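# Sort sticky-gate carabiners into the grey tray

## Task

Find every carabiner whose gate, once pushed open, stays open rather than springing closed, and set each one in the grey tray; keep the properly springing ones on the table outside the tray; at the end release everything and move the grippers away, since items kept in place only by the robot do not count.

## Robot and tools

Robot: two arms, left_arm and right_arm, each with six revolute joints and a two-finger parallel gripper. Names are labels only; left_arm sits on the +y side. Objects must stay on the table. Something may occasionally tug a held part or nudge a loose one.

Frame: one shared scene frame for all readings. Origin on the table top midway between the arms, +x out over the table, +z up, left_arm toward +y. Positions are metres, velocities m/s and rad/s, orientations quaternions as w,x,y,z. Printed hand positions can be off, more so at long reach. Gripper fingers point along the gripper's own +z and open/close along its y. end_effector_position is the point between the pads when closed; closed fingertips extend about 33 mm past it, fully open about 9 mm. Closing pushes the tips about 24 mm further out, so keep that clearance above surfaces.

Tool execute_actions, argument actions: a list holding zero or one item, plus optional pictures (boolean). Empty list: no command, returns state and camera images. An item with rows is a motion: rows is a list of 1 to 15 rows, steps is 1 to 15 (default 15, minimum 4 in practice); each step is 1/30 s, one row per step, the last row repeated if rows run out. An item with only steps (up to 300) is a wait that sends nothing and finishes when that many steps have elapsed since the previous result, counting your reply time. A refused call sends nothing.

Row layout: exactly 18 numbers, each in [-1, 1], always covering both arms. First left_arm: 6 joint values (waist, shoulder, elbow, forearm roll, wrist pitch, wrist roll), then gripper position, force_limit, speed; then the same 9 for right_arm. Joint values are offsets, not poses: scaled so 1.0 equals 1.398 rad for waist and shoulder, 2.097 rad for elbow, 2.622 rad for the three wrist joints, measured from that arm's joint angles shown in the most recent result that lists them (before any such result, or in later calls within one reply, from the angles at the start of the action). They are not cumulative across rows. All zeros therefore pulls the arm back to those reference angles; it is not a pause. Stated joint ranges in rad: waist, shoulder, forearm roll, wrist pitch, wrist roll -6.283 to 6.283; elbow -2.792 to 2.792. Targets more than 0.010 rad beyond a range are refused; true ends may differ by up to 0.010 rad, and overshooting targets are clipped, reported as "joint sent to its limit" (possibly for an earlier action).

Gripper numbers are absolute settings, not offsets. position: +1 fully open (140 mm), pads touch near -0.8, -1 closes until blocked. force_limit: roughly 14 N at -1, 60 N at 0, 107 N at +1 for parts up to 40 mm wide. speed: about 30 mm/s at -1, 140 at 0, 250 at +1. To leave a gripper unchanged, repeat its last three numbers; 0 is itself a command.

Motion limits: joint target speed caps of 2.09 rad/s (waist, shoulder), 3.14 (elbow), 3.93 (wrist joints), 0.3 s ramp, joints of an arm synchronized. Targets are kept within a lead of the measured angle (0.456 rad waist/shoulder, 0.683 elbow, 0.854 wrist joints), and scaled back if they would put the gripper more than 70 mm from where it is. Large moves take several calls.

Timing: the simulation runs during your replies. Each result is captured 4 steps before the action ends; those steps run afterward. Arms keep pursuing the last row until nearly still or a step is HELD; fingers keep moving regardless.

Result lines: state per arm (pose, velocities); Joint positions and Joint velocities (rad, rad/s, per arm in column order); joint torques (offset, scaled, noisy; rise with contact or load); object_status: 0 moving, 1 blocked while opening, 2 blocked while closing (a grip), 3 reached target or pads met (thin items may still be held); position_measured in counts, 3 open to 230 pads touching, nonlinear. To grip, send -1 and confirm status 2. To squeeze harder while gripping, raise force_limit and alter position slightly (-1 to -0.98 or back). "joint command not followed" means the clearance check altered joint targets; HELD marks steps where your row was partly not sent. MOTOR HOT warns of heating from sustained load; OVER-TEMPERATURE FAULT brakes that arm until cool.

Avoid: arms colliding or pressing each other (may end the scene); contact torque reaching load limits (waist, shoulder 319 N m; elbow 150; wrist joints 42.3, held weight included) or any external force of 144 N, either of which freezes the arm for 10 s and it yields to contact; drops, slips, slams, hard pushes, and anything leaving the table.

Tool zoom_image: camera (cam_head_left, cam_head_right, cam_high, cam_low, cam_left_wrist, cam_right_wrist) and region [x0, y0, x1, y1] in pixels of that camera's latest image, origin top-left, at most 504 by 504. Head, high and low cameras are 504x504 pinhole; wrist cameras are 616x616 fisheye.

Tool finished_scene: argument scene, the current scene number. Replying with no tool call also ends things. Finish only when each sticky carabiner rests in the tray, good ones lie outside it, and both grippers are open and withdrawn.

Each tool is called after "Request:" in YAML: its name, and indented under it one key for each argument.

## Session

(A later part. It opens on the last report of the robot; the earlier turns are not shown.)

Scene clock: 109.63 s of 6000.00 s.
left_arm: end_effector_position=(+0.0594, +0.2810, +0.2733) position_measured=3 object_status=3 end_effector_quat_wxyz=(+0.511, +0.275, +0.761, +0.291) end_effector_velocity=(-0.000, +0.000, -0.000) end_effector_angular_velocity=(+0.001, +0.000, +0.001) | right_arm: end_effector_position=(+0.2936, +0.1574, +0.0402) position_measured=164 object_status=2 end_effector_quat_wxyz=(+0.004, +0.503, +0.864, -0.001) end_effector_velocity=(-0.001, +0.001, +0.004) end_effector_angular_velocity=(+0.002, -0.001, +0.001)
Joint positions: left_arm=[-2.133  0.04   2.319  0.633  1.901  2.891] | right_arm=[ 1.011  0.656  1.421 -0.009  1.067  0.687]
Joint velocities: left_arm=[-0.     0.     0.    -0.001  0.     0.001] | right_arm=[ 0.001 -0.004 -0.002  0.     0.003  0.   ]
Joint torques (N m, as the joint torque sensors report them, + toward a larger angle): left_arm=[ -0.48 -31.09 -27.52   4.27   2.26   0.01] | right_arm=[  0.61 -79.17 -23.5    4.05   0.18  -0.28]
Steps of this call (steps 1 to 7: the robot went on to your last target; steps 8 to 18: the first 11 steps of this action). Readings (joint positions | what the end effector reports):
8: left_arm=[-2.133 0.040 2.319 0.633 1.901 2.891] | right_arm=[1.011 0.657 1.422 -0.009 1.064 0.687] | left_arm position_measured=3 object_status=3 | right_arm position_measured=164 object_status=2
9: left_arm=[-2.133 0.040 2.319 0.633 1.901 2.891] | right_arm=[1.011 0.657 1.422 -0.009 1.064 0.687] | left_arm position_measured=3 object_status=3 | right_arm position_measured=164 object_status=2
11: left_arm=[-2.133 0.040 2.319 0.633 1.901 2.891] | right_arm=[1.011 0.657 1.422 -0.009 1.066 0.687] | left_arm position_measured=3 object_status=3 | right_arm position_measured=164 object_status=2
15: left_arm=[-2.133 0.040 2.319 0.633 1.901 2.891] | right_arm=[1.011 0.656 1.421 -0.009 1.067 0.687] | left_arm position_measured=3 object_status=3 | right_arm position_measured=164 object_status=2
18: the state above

Request:
execute_actions:
  actions: []

Scene clock: 110.53 s of 6000.00 s.
left_arm: end_effector_position=(+0.0594, +0.2810, +0.2733) position_measured=3 object_status=3 end_effector_quat_wxyz=(+0.511, +0.275, +0.761, +0.291) end_effector_velocity=(-0.000, -0.000, +0.000) end_effector_angular_velocity=(+0.000, +0.000, -0.001) | right_arm: end_effector_position=(+0.2938, +0.1576, +0.0407) position_measured=167 object_status=3 end_effector_quat_wxyz=(+0.004, +0.503, +0.865, -0.000) end_effector_velocity=(+0.000, -0.000, -0.001) end_effector_angular_velocity=(-0.001, +0.001, -0.000)
Joint positions: left_arm=[-2.133  0.04   2.319  0.633  1.901  2.891] | right_arm=[ 1.011  0.655  1.421 -0.009  1.067  0.687]
Joint velocities: left_arm=[-0.001 -0.    -0.     0.     0.     0.001] | right_arm=[-0.     0.001 -0.     0.001  0.    -0.001]
Joint torques (N m, as the joint torque sensors report them, + toward a larger angle): left_arm=[ -0.39 -31.24 -28.02   4.35   2.22  -0.05] | right_arm=[  3.32 -91.21 -30.49   3.53  -0.65  -0.4 ]
Kept back: nothing.
Steps of this call (steps 1 to 4: the last 4 steps of your previous action; steps 5 to 15: the robot went on to your last target; steps 16 to 27: nothing new was sent). Readings (joint positions | what the end effector reports):
1: left_arm=[-2.133 0.040 2.319 0.633 1.901 2.891] | right_arm=[1.011 0.656 1.421 -0.009 1.067 0.687] | left_arm position_measured=3 object_status=3 | right_arm position_measured=165 object_status=2
2: left_arm=[-2.133 0.040 2.319 0.633 1.901 2.891] | right_arm=[1.011 0.656 1.421 -0.009 1.067 0.687] | left_arm position_measured=3 object_status=3 | right_arm position_measured=166 object_status=2
4: left_arm=[-2.133 0.040 2.319 0.633 1.901 2.891] | right_arm=[1.011 0.656 1.421 -0.009 1.067 0.687] | left_arm position_measured=3 object_status=3 | right_arm position_measured=167 object_status=0
8: left_arm=[-2.133 0.040 2.319 0.633 1.901 2.891] | right_arm=[1.011 0.656 1.421 -0.009 1.067 0.687] | left_arm position_measured=3 object_status=3 | right_arm position_measured=167 object_status=3
27: the state above
All arms were judged still, so your last target was given up. Only a new action makes them travel on or press farther. Fingers that are still opening or closing keep moving.

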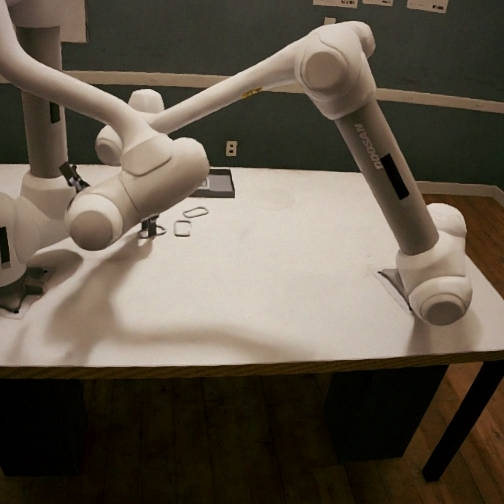

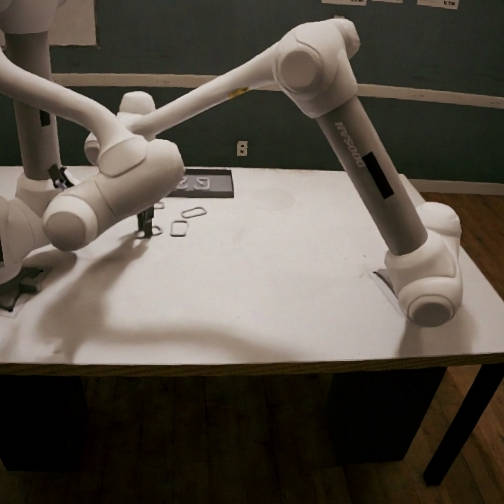

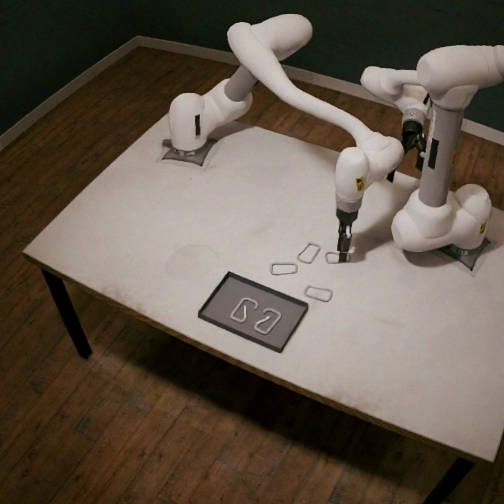

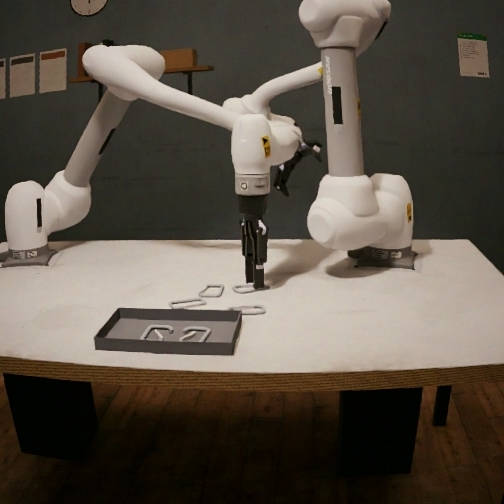

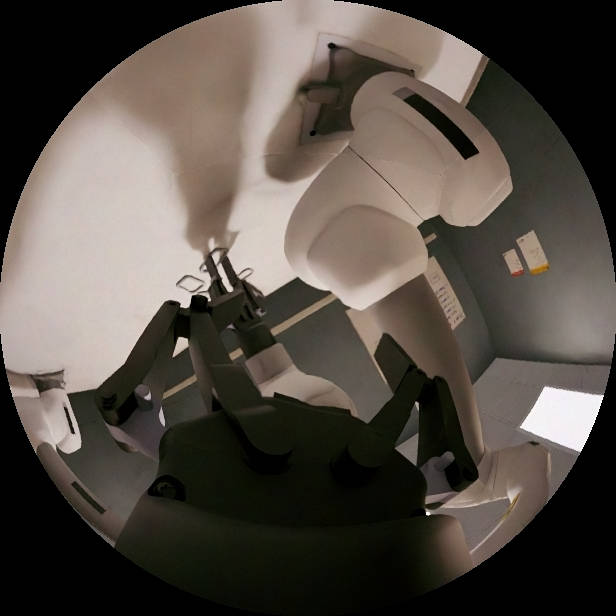

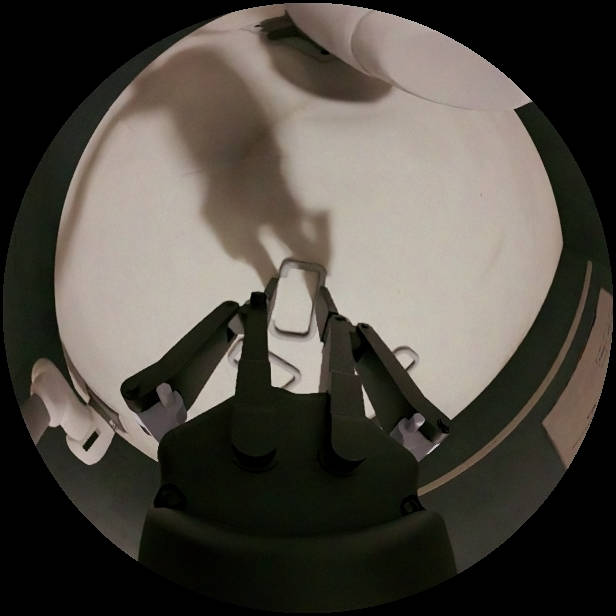

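Request:
zoom_image:
  camera: "cam_right_wrist"
  region: [220, 220, 400, 380]

Region (220, 220, 400, 380) of cam_right_wrist's 616x616 image, scaled by 2.800, with more detail than that image has.

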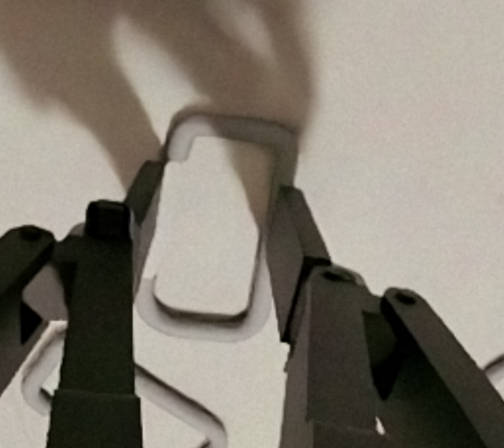

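Request:
execute_actions:
  actions:
    - {"rows":[[0,0,0,0,0,0,1,0,0,0,-0.0004,-0.0002,0,0.0004,0,-0.4,-0.6,-0.8]],"steps":15}
  pictures: true

Request:
zoom_image:
  camera: "cam_right_wrist"
  region: [220, 220, 400, 380]

Scene clock: 111.23 s of 6000.00 s.
left_arm: end_effector_position=(+0.0594, +0.2810, +0.2733) position_measured=3 object_status=3 end_effector_quat_wxyz=(+0.511, +0.275, +0.761, +0.291) end_effector_velocity=(+0.001, -0.000, +0.000) end_effector_angular_velocity=(+0.002, -0.000, +0.000) | right_arm: end_effector_position=(+0.2939, +0.1575, +0.0414) position_measured=179 object_status=0 end_effector_quat_wxyz=(+0.004, +0.503, +0.864, -0.000) end_effector_velocity=(+0.001, -0.000, +0.001) end_effector_angular_velocity=(+0.001, -0.001, -0.000)
Joint positions: left_arm=[-2.133  0.04   2.319  0.633  1.901  2.891] | right_arm=[ 1.011  0.655  1.421 -0.009  1.068  0.687]
Joint velocities: left_arm=[ 0.002  0.     0.     0.001 -0.     0.002] | right_arm=[-0.    -0.001 -0.    -0.     0.001 -0.   ]
Joint torques (N m, as the joint torque sensors report them, + toward a larger angle): left_arm=[ -1.05 -30.81 -27.68   4.3    2.26  -0.02] | right_arm=[   3.25 -101.89  -35.2     3.97   -0.14   -0.17]
Steps of this call (steps 1 to 10: nothing new was sent; steps 11 to 21: the first 11 steps of this action). Readings (joint positions | what the end effector reports):
11: left_arm=[-2.133 0.040 2.319 0.633 1.901 2.891] | right_arm=[1.011 0.655 1.421 -0.009 1.067 0.687] | left_arm position_measured=3 object_status=3 | right_arm position_measured=167 object_status=0
12: left_arm=[-2.133 0.040 2.319 0.633 1.901 2.891] | right_arm=[1.011 0.655 1.421 -0.009 1.067 0.687] | left_arm position_measured=3 object_status=3 | right_arm position_measured=168 object_status=0
14: left_arm=[-2.133 0.040 2.319 0.633 1.901 2.891] | right_arm=[1.011 0.655 1.421 -0.009 1.067 0.687] | left_arm position_measured=3 object_status=3 | right_arm position_measured=174 object_status=0
18: left_arm=[-2.133 0.040 2.319 0.633 1.901 2.891] | right_arm=[1.011 0.655 1.421 -0.009 1.068 0.687] | left_arm position_measured=3 object_status=3 | right_arm position_measured=179 object_status=0
21: the state above

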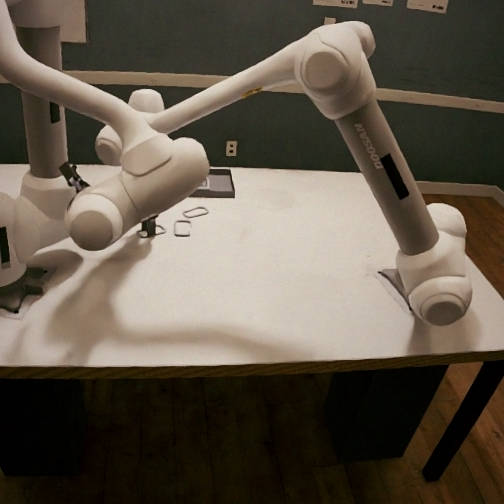

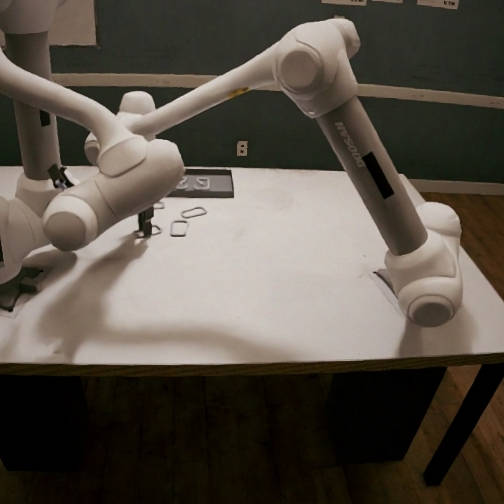

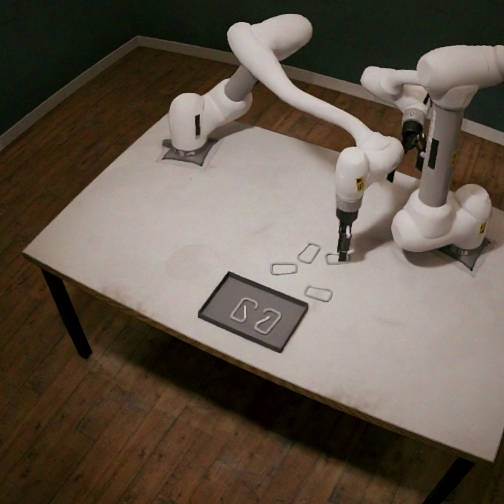

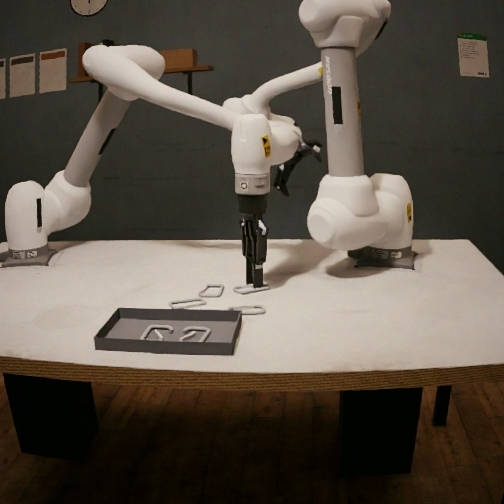

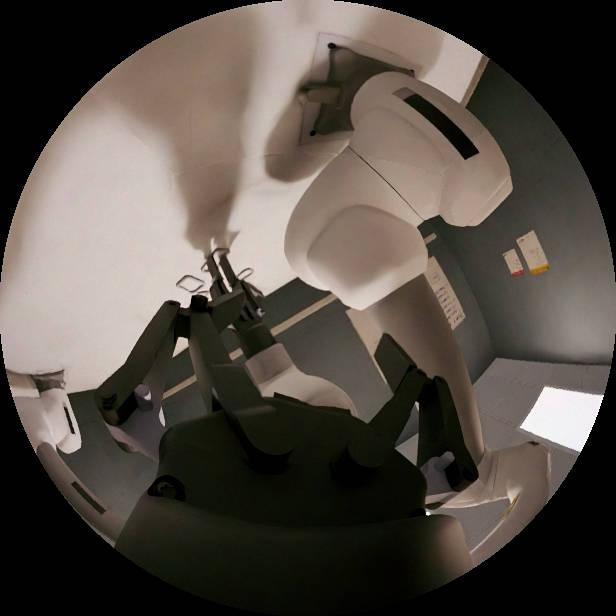

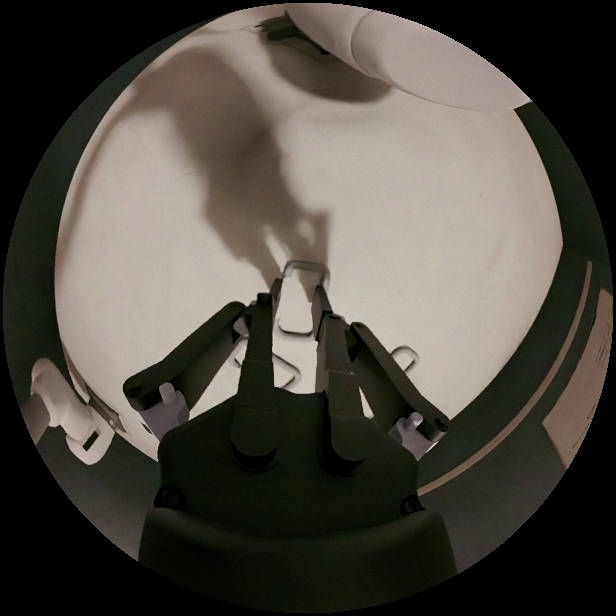

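Region (220, 220, 400, 380) of cam_right_wrist's 616x616 image, scaled by 2.800, with more detail than that image has.

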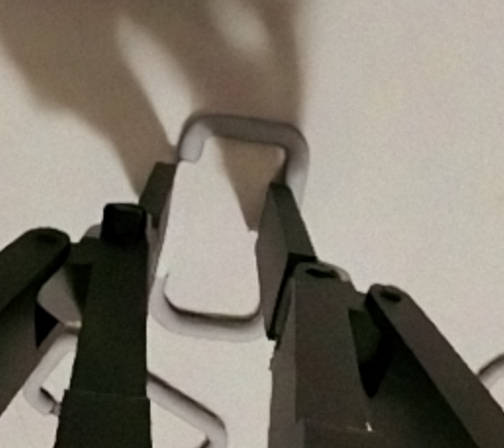

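Request:
execute_actions:
  actions:
    - {"rows":[[0,0,0,0,0,0,1,0,0,0,-0.0012,-0.0006,0,0.0012,0,0.2,-0.6,0]],"steps":15}
  pictures: true

Request:
zoom_image:
  camera: "cam_right_wrist"
  region: [220, 220, 400, 380]

Scene clock: 111.73 s of 6000.00 s.
left_arm: end_effector_position=(+0.0594, +0.2810, +0.2733) position_measured=3 object_status=3 end_effector_quat_wxyz=(+0.511, +0.275, +0.761, +0.291) end_effector_velocity=(+0.000, +0.000, +0.000) end_effector_angular_velocity=(-0.002, +0.000, +0.002) | right_arm: end_effector_position=(+0.2939, +0.1575, +0.0434) position_measured=108 object_status=0 end_effector_quat_wxyz=(+0.004, +0.503, +0.864, -0.000) end_effector_velocity=(-0.000, -0.000, -0.001) end_effector_angular_velocity=(-0.001, +0.001, -0.000)
Joint positions: left_arm=[-2.133  0.04   2.319  0.633  1.901  2.891] | right_arm=[ 1.011  0.653  1.419 -0.009  1.071  0.687]
Joint velocities: left_arm=[ 0.001 -0.001  0.    -0.    -0.    -0.002] | right_arm=[ 0.     0.001 -0.     0.     0.     0.   ]
Joint torques (N m, as the joint torque sensors report them, + toward a larger angle): left_arm=[ -0.03 -31.45 -27.6    4.4    2.21   0.08] | right_arm=[   2.79 -101.69  -35.12    3.57   -0.32   -0.39]
Steps of this call (steps 1 to 4: the last 4 steps of your previous action; steps 5 to 15: the first 11 steps of this action). Readings (joint positions | what the end effector reports):
5: left_arm=[-2.133 0.040 2.319 0.633 1.901 2.891] | right_arm=[1.011 0.655 1.421 -0.009 1.068 0.687] | left_arm position_measured=3 object_status=3 | right_arm position_measured=179 object_status=0
6: left_arm=[-2.133 0.040 2.319 0.633 1.901 2.891] | right_arm=[1.011 0.655 1.420 -0.009 1.069 0.687] | left_arm position_measured=3 object_status=3 | right_arm position_measured=176 object_status=0
8: left_arm=[-2.133 0.040 2.319 0.633 1.901 2.891] | right_arm=[1.011 0.654 1.420 -0.009 1.070 0.687] | left_arm position_measured=3 object_status=3 | right_arm position_measured=161 object_status=0
12: left_arm=[-2.133 0.040 2.319 0.633 1.901 2.891] | right_arm=[1.011 0.653 1.419 -0.009 1.071 0.687] | left_arm position_measured=3 object_status=3 | right_arm position_measured=131 object_status=0
15: the state above

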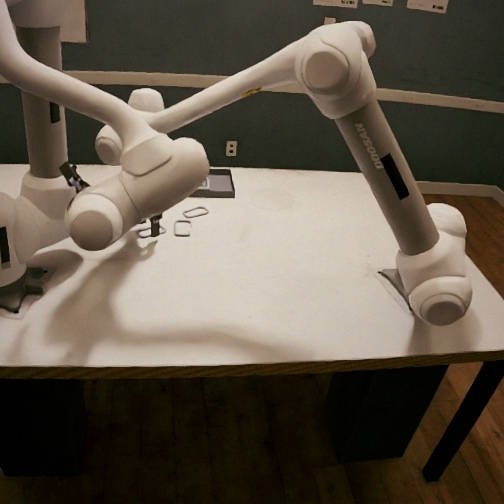

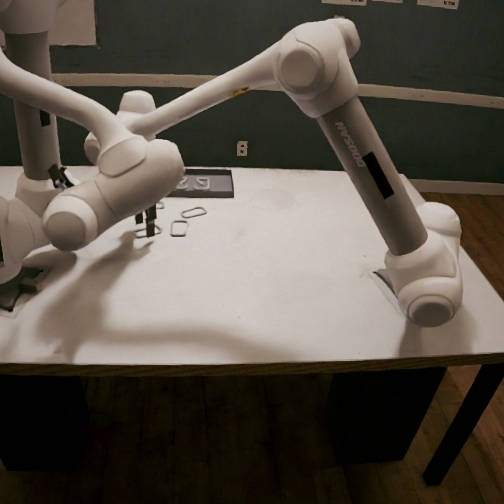

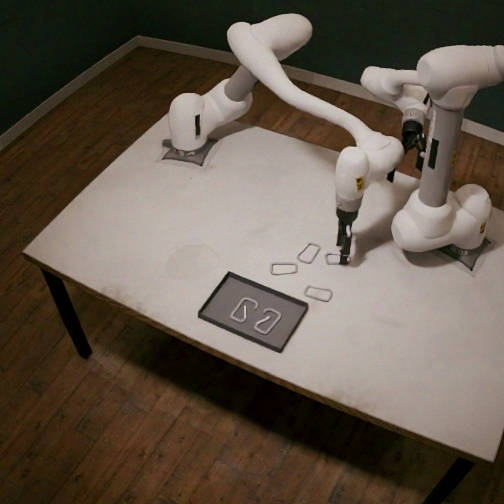

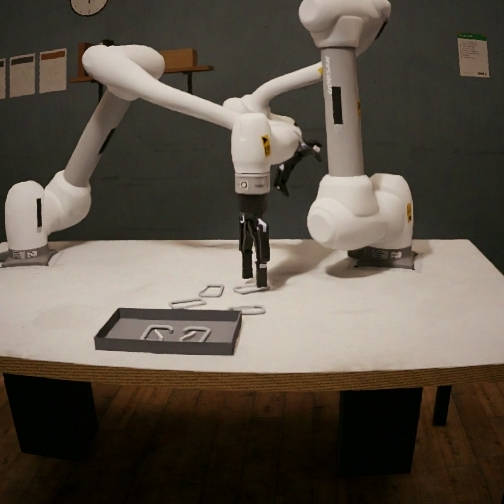

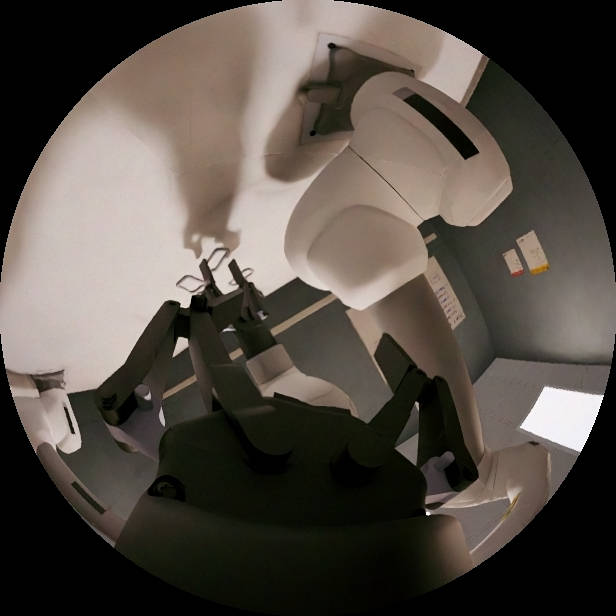

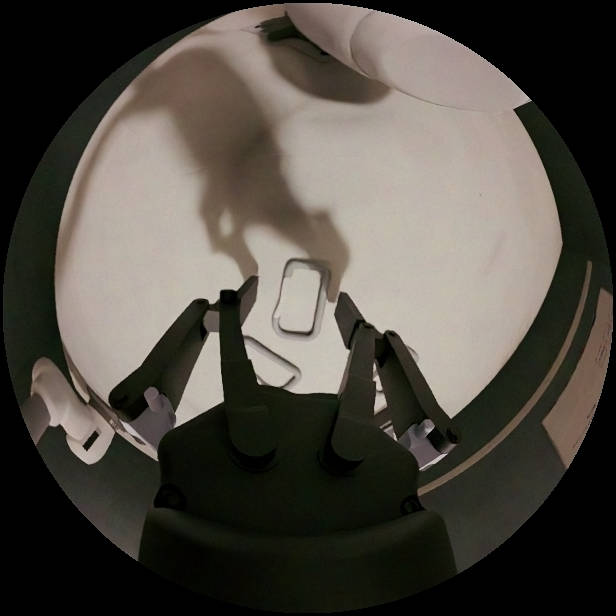

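Region (220, 220, 400, 380) of cam_right_wrist's 616x616 image, scaled by 2.800, with more detail than that image has.

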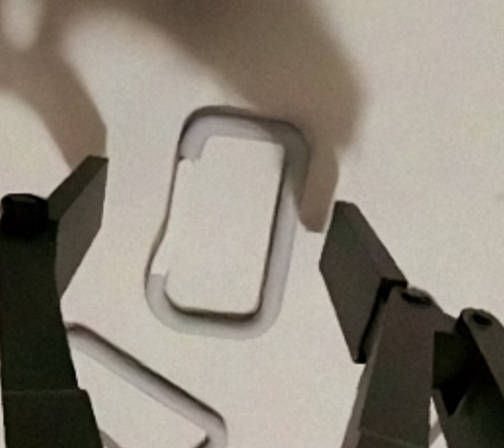

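Request:
execute_actions:
  actions:
    - {"rows":[[0,0,0,0,0,0,1,0,0,-0.001,0.0013,0.002,0,-0.0025,-0.0005,0.0,-0.6,-0.5]],"steps":15}

Request:
execute_actions:
  actions:
    - {"rows":[[0,0,0,0,0,0,1,0,0,0,0,0,0,0,0,-0.2,-0.6,-0.6]],"steps":15}
  pictures: true

Request:
zoom_image:
  camera: "cam_right_wrist"
  region: [220, 220, 400, 380]

Scene clock: 112.47 s of 6000.00 s.
left_arm: end_effector_position=(+0.0594, +0.2810, +0.2733) position_measured=3 object_status=3 end_effector_quat_wxyz=(+0.511, +0.275, +0.761, +0.291) end_effector_velocity=(-0.000, +0.000, +0.000) end_effector_angular_velocity=(+0.001, +0.001, -0.001) | right_arm: end_effector_position=(+0.2948, +0.1566, +0.0399) position_measured=129 object_status=0 end_effector_quat_wxyz=(+0.004, +0.503, +0.864, +0.000) end_effector_velocity=(+0.000, -0.000, -0.001) end_effector_angular_velocity=(-0.001, +0.001, +0.001)
Joint positions: left_arm=[-2.133  0.04   2.319  0.633  1.901  2.891] | right_arm=[ 1.01   0.655  1.423 -0.009  1.064  0.685]
Joint velocities: left_arm=[-0.001 -0.    -0.    -0.    -0.     0.001] | right_arm=[-0.     0.001  0.001  0.    -0.001 -0.002]
Joint torques (N m, as the joint torque sensors report them, + toward a larger angle): left_arm=[ -0.09 -30.6  -27.76   4.28   2.24   0.  ] | right_arm=[   3.46 -100.59  -35.27    3.94   -0.16   -0.3 ]
Steps of this call (steps 1 to 4: the last 4 steps of your previous action; steps 5 to 11: the robot went on to your last target; steps 12 to 22: the first 11 steps of this action). Readings (joint positions | what the end effector reports):
12: left_arm=[-2.133 0.040 2.319 0.633 1.901 2.891] | right_arm=[1.011 0.653 1.419 -0.009 1.071 0.687] | left_arm position_measured=3 object_status=3 | right_arm position_measured=104 object_status=0
13: left_arm=[-2.133 0.040 2.319 0.633 1.901 2.891] | right_arm=[1.011 0.653 1.420 -0.009 1.070 0.687] | left_arm position_measured=3 object_status=3 | right_arm position_measured=105 object_status=0
15: left_arm=[-2.133 0.040 2.319 0.633 1.901 2.891] | right_arm=[1.010 0.654 1.422 -0.009 1.066 0.686] | left_arm position_measured=3 object_status=3 | right_arm position_measured=115 object_status=0
19: left_arm=[-2.133 0.040 2.319 0.633 1.901 2.891] | right_arm=[1.010 0.655 1.423 -0.009 1.065 0.685] | left_arm position_measured=3 object_status=3 | right_arm position_measured=129 object_status=0
22: the state above

Scene clock: 112.97 s of 6000.00 s.
left_arm: end_effector_position=(+0.0594, +0.2810, +0.2733) position_measured=3 object_status=3 end_effector_quat_wxyz=(+0.511, +0.275, +0.761, +0.291) end_effector_velocity=(+0.001, +0.000, +0.000) end_effector_angular_velocity=(-0.000, +0.001, +0.002) | right_arm: end_effector_position=(+0.2948, +0.1566, +0.0398) position_measured=154 object_status=0 end_effector_quat_wxyz=(+0.004, +0.503, +0.864, +0.000) end_effector_velocity=(-0.000, -0.000, -0.001) end_effector_angular_velocity=(-0.001, +0.000, -0.001)
Joint positions: left_arm=[-2.133  0.04   2.319  0.633  1.901  2.891] | right_arm=[ 1.01   0.655  1.424 -0.009  1.064  0.685]
Joint velocities: left_arm=[ 0.002 -0.002  0.    -0.     0.     0.001] | right_arm=[ 0.     0.002 -0.    -0.    -0.     0.001]
Joint torques (N m, as the joint torque sensors report them, + toward a larger angle): left_arm=[ -0.1  -31.31 -27.87   4.3    2.25   0.05] | right_arm=[  5.56 -87.63 -26.58   4.52   0.92  -0.16]
Steps of this call (steps 1 to 4: the last 4 steps of your previous action; steps 5 to 15: the first 11 steps of this action, its rows measured from where the robot was after step 4). Readings (joint positions | what the end effector reports):
4: left_arm=[-2.133 0.040 2.319 0.633 1.901 2.891] | right_arm=[1.010 0.655 1.424 -0.009 1.064 0.685] | left_arm position_measured=3 object_status=3 | right_arm position_measured=129 object_status=3
5: left_arm=[-2.133 0.040 2.319 0.633 1.901 2.891] | right_arm=[1.010 0.655 1.424 -0.009 1.064 0.685] | left_arm position_measured=3 object_status=3 | right_arm position_measured=129 object_status=0
6: left_arm=[-2.133 0.040 2.319 0.633 1.901 2.891] | right_arm=[1.010 0.655 1.424 -0.009 1.064 0.685] | left_arm position_measured=3 object_status=3 | right_arm position_measured=130 object_status=0
8: left_arm=[-2.133 0.040 2.319 0.633 1.901 2.891] | right_arm=[1.010 0.655 1.424 -0.009 1.064 0.685] | left_arm position_measured=3 object_status=3 | right_arm position_measured=138 object_status=0
12: left_arm=[-2.133 0.040 2.319 0.633 1.901 2.891] | right_arm=[1.010 0.655 1.424 -0.009 1.064 0.685] | left_arm position_measured=3 object_status=3 | right_arm position_measured=153 object_status=0
15: the state above

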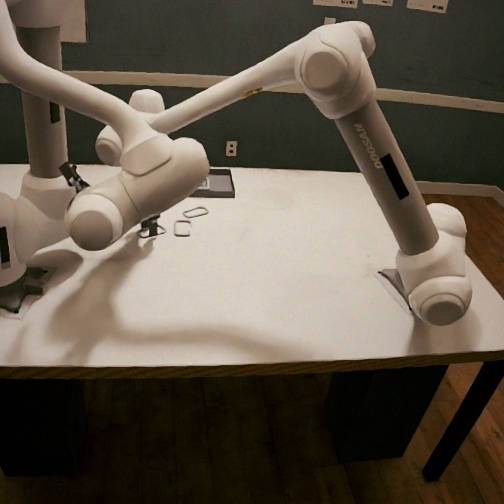

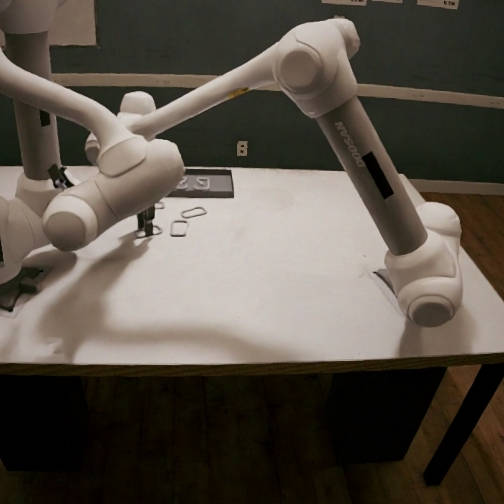

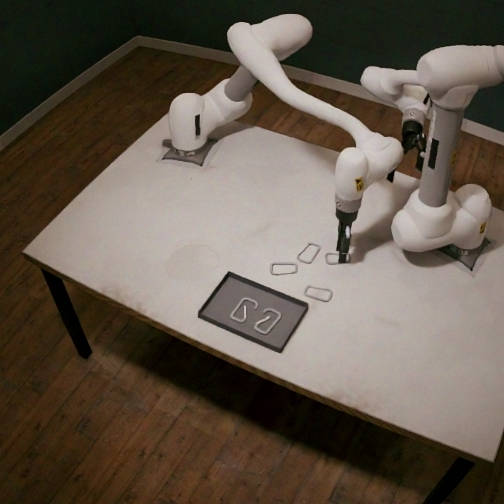

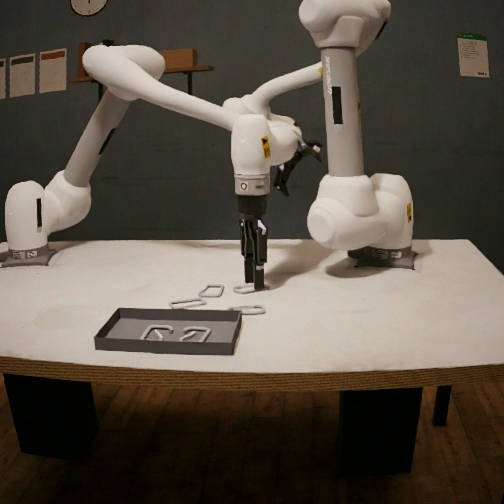

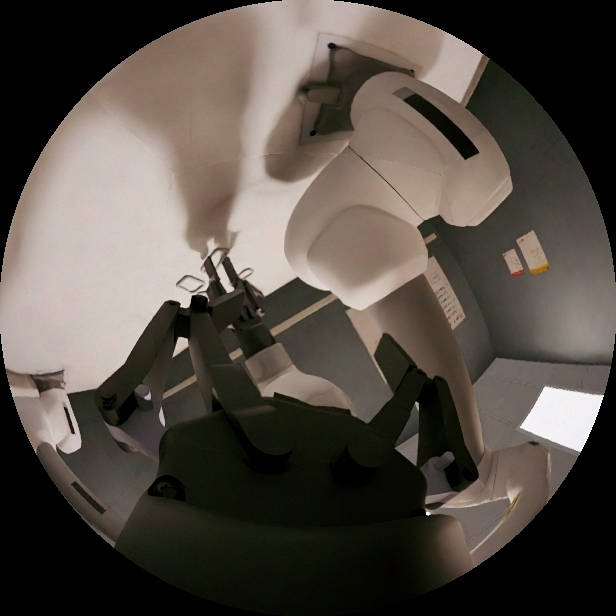

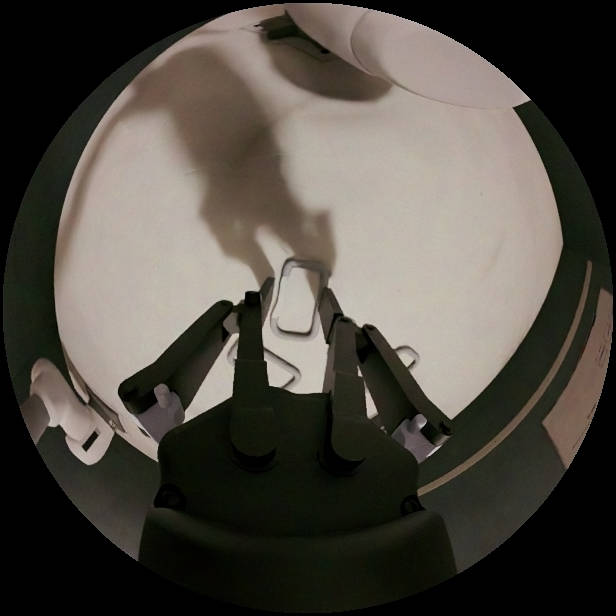

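Region (220, 220, 400, 380) of cam_right_wrist's 616x616 image, scaled by 2.800, with more detail than that image has.

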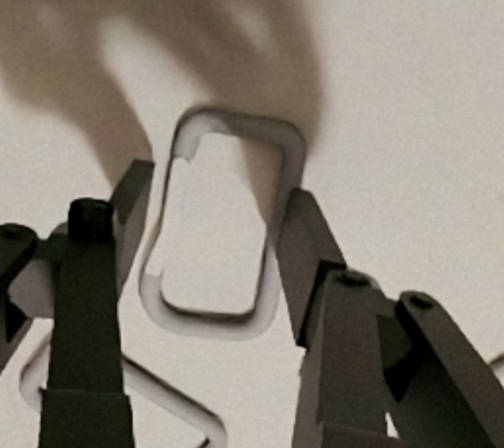

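Request:
execute_actions:
  actions:
    - {"rows":[[0,0,0,0,0,0,1,0,0,0,-0.0002,-0.0001,0,0.0002,0,-0.3,-0.6,-0.8]],"steps":15}

Request:
execute_actions:
  actions:
    - {"rows":[[0,0,0,0,0,0,1,0,0,0,-0.0002,-0.0001,0,0.0002,0,-0.4,-0.6,-0.8]],"steps":15}
  pictures: true

Request:
zoom_image:
  camera: "cam_right_wrist"
  region: [220, 220, 400, 380]

Scene clock: 113.50 s of 6000.00 s.
left_arm: end_effector_position=(+0.0594, +0.2810, +0.2733) position_measured=3 object_status=3 end_effector_quat_wxyz=(+0.511, +0.275, +0.761, +0.291) end_effector_velocity=(-0.000, -0.000, -0.000) end_effector_angular_velocity=(+0.002, -0.000, -0.000) | right_arm: end_effector_position=(+0.2949, +0.1566, +0.0402) position_measured=167 object_status=0 end_effector_quat_wxyz=(+0.004, +0.503, +0.864, +0.000) end_effector_velocity=(+0.000, +0.001, -0.000) end_effector_angular_velocity=(+0.000, +0.000, -0.000)
Joint positions: left_arm=[-2.133  0.04   2.319  0.633  1.901  2.891] | right_arm=[ 1.01   0.655  1.423 -0.009  1.065  0.685]
Joint velocities: left_arm=[0.    0.001 0.    0.    0.    0.001] | right_arm=[-0.     0.001 -0.001  0.     0.     0.   ]
Joint torques (N m, as the joint torque sensors report them, + toward a larger angle): left_arm=[ -0.07 -30.98 -27.38   4.35   2.2   -0.02] | right_arm=[  5.   -71.09 -15.1    4.89   2.55  -0.34]
Steps of this call (steps 1 to 4: the last 4 steps of your previous action; step 5: the robot went on to your last target; steps 6 to 16: the first 11 steps of this action). Readings (joint positions | what the end effector reports):
6: left_arm=[-2.133 0.040 2.319 0.633 1.901 2.891] | right_arm=[1.010 0.655 1.424 -0.009 1.064 0.685] | left_arm position_measured=3 object_status=3 | right_arm position_measured=154 object_status=0
7: left_arm=[-2.133 0.040 2.319 0.633 1.901 2.891] | right_arm=[1.010 0.655 1.423 -0.009 1.064 0.685] | left_arm position_measured=3 object_status=3 | right_arm position_measured=155 object_status=0
9: left_arm=[-2.133 0.040 2.319 0.633 1.901 2.891] | right_arm=[1.010 0.655 1.423 -0.009 1.064 0.685] | left_arm position_measured=3 object_status=3 | right_arm position_measured=161 object_status=0
13: left_arm=[-2.133 0.040 2.319 0.633 1.901 2.891] | right_arm=[1.010 0.655 1.423 -0.009 1.065 0.685] | left_arm position_measured=3 object_status=3 | right_arm position_measured=167 object_status=0
16: the state above

Scene clock: 114.00 s of 6000.00 s.
left_arm: end_effector_position=(+0.0594, +0.2810, +0.2733) position_measured=3 object_status=3 end_effector_quat_wxyz=(+0.511, +0.275, +0.761, +0.291) end_effector_velocity=(-0.001, +0.000, -0.000) end_effector_angular_velocity=(+0.001, -0.000, -0.001) | right_arm: end_effector_position=(+0.2948, +0.1565, +0.0404) position_measured=179 object_status=0 end_effector_quat_wxyz=(+0.004, +0.503, +0.864, -0.000) end_effector_velocity=(+0.000, +0.000, -0.001) end_effector_angular_velocity=(-0.001, +0.000, -0.000)
Joint positions: left_arm=[-2.133  0.04   2.319  0.633  1.901  2.891] | right_arm=[ 1.01   0.655  1.423 -0.009  1.065  0.685]
Joint velocities: left_arm=[-0.002  0.001  0.    -0.001  0.    -0.   ] | right_arm=[-0.     0.002 -0.001  0.     0.     0.   ]
Joint torques (N m, as the joint torque sensors report them, + toward a larger angle): left_arm=[ -0.29 -30.77 -28.     4.46   2.18   0.  ] | right_arm=[   3.23 -104.48  -34.83    3.94   -0.23   -0.45]
Steps of this call (steps 1 to 4: the last 4 steps of your previous action; steps 5 to 15: the first 11 steps of this action, its rows measured from where the robot was after step 4). Readings (joint positions | what the end effector reports):
4: left_arm=[-2.133 0.040 2.319 0.633 1.901 2.891] | right_arm=[1.010 0.655 1.423 -0.009 1.065 0.685] | left_arm position_measured=3 object_status=3 | right_arm position_measured=167 object_status=3
5: left_arm=[-2.133 0.040 2.319 0.633 1.901 2.891] | right_arm=[1.010 0.655 1.423 -0.009 1.065 0.685] | left_arm position_measured=3 object_status=3 | right_arm position_measured=167 object_status=0
6: left_arm=[-2.133 0.040 2.319 0.633 1.901 2.891] | right_arm=[1.010 0.655 1.423 -0.009 1.065 0.685] | left_arm position_measured=3 object_status=3 | right_arm position_measured=168 object_status=0
8: left_arm=[-2.133 0.040 2.319 0.633 1.901 2.891] | right_arm=[1.010 0.654 1.423 -0.009 1.065 0.685] | left_arm position_measured=3 object_status=3 | right_arm position_measured=174 object_status=0
12: left_arm=[-2.133 0.040 2.319 0.633 1.901 2.891] | right_arm=[1.010 0.655 1.424 -0.009 1.065 0.685] | left_arm position_measured=3 object_status=3 | right_arm position_measured=179 object_status=0
15: the state above

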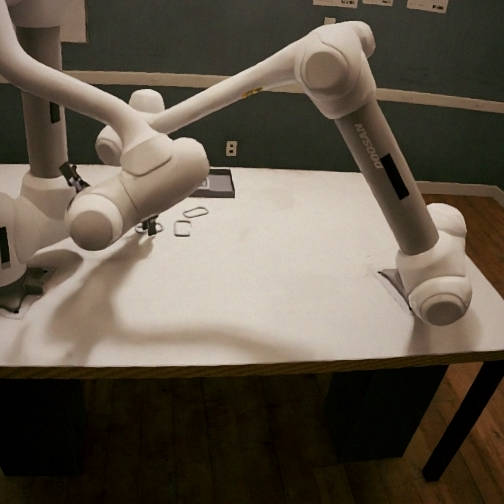

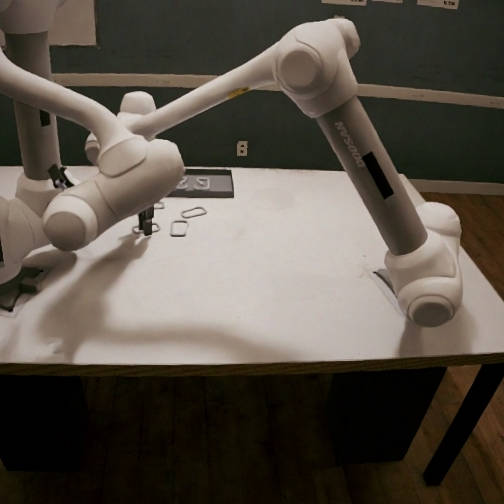

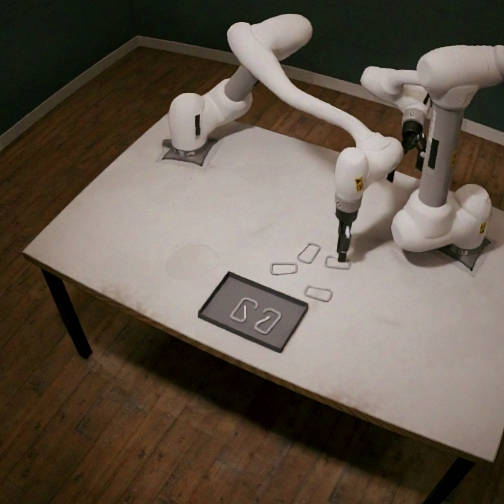

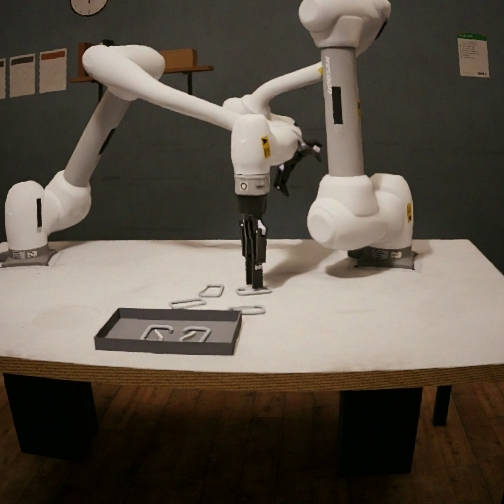

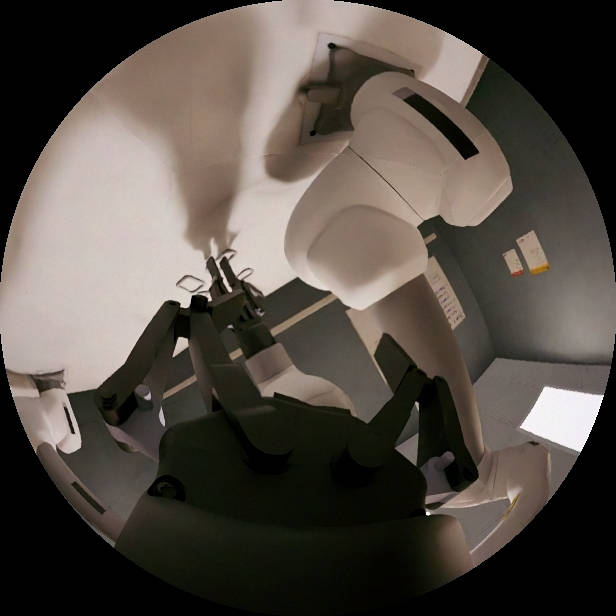

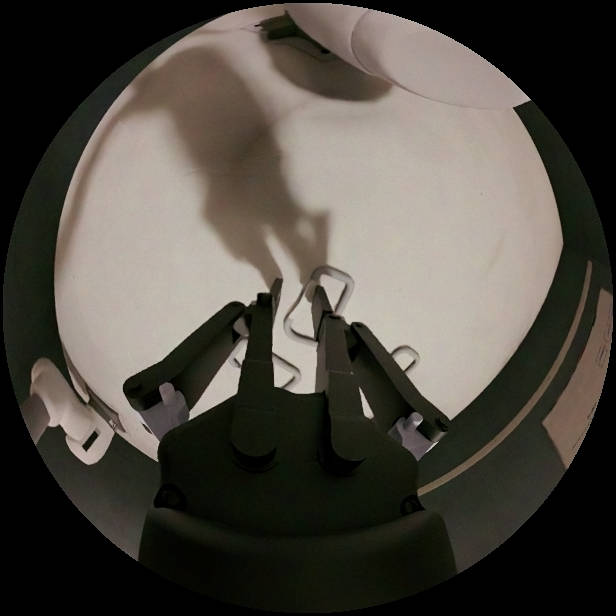

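Region (220, 220, 400, 380) of cam_right_wrist's 616x616 image, scaled by 2.800, with more detail than that image has.

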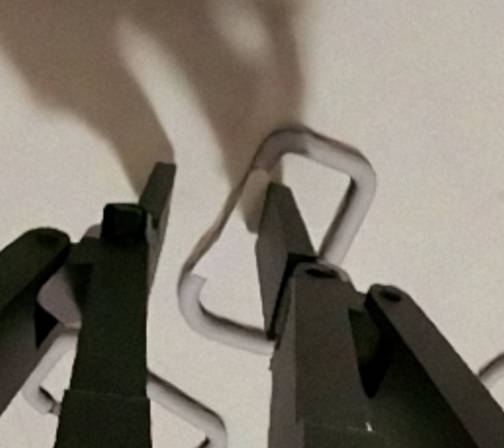

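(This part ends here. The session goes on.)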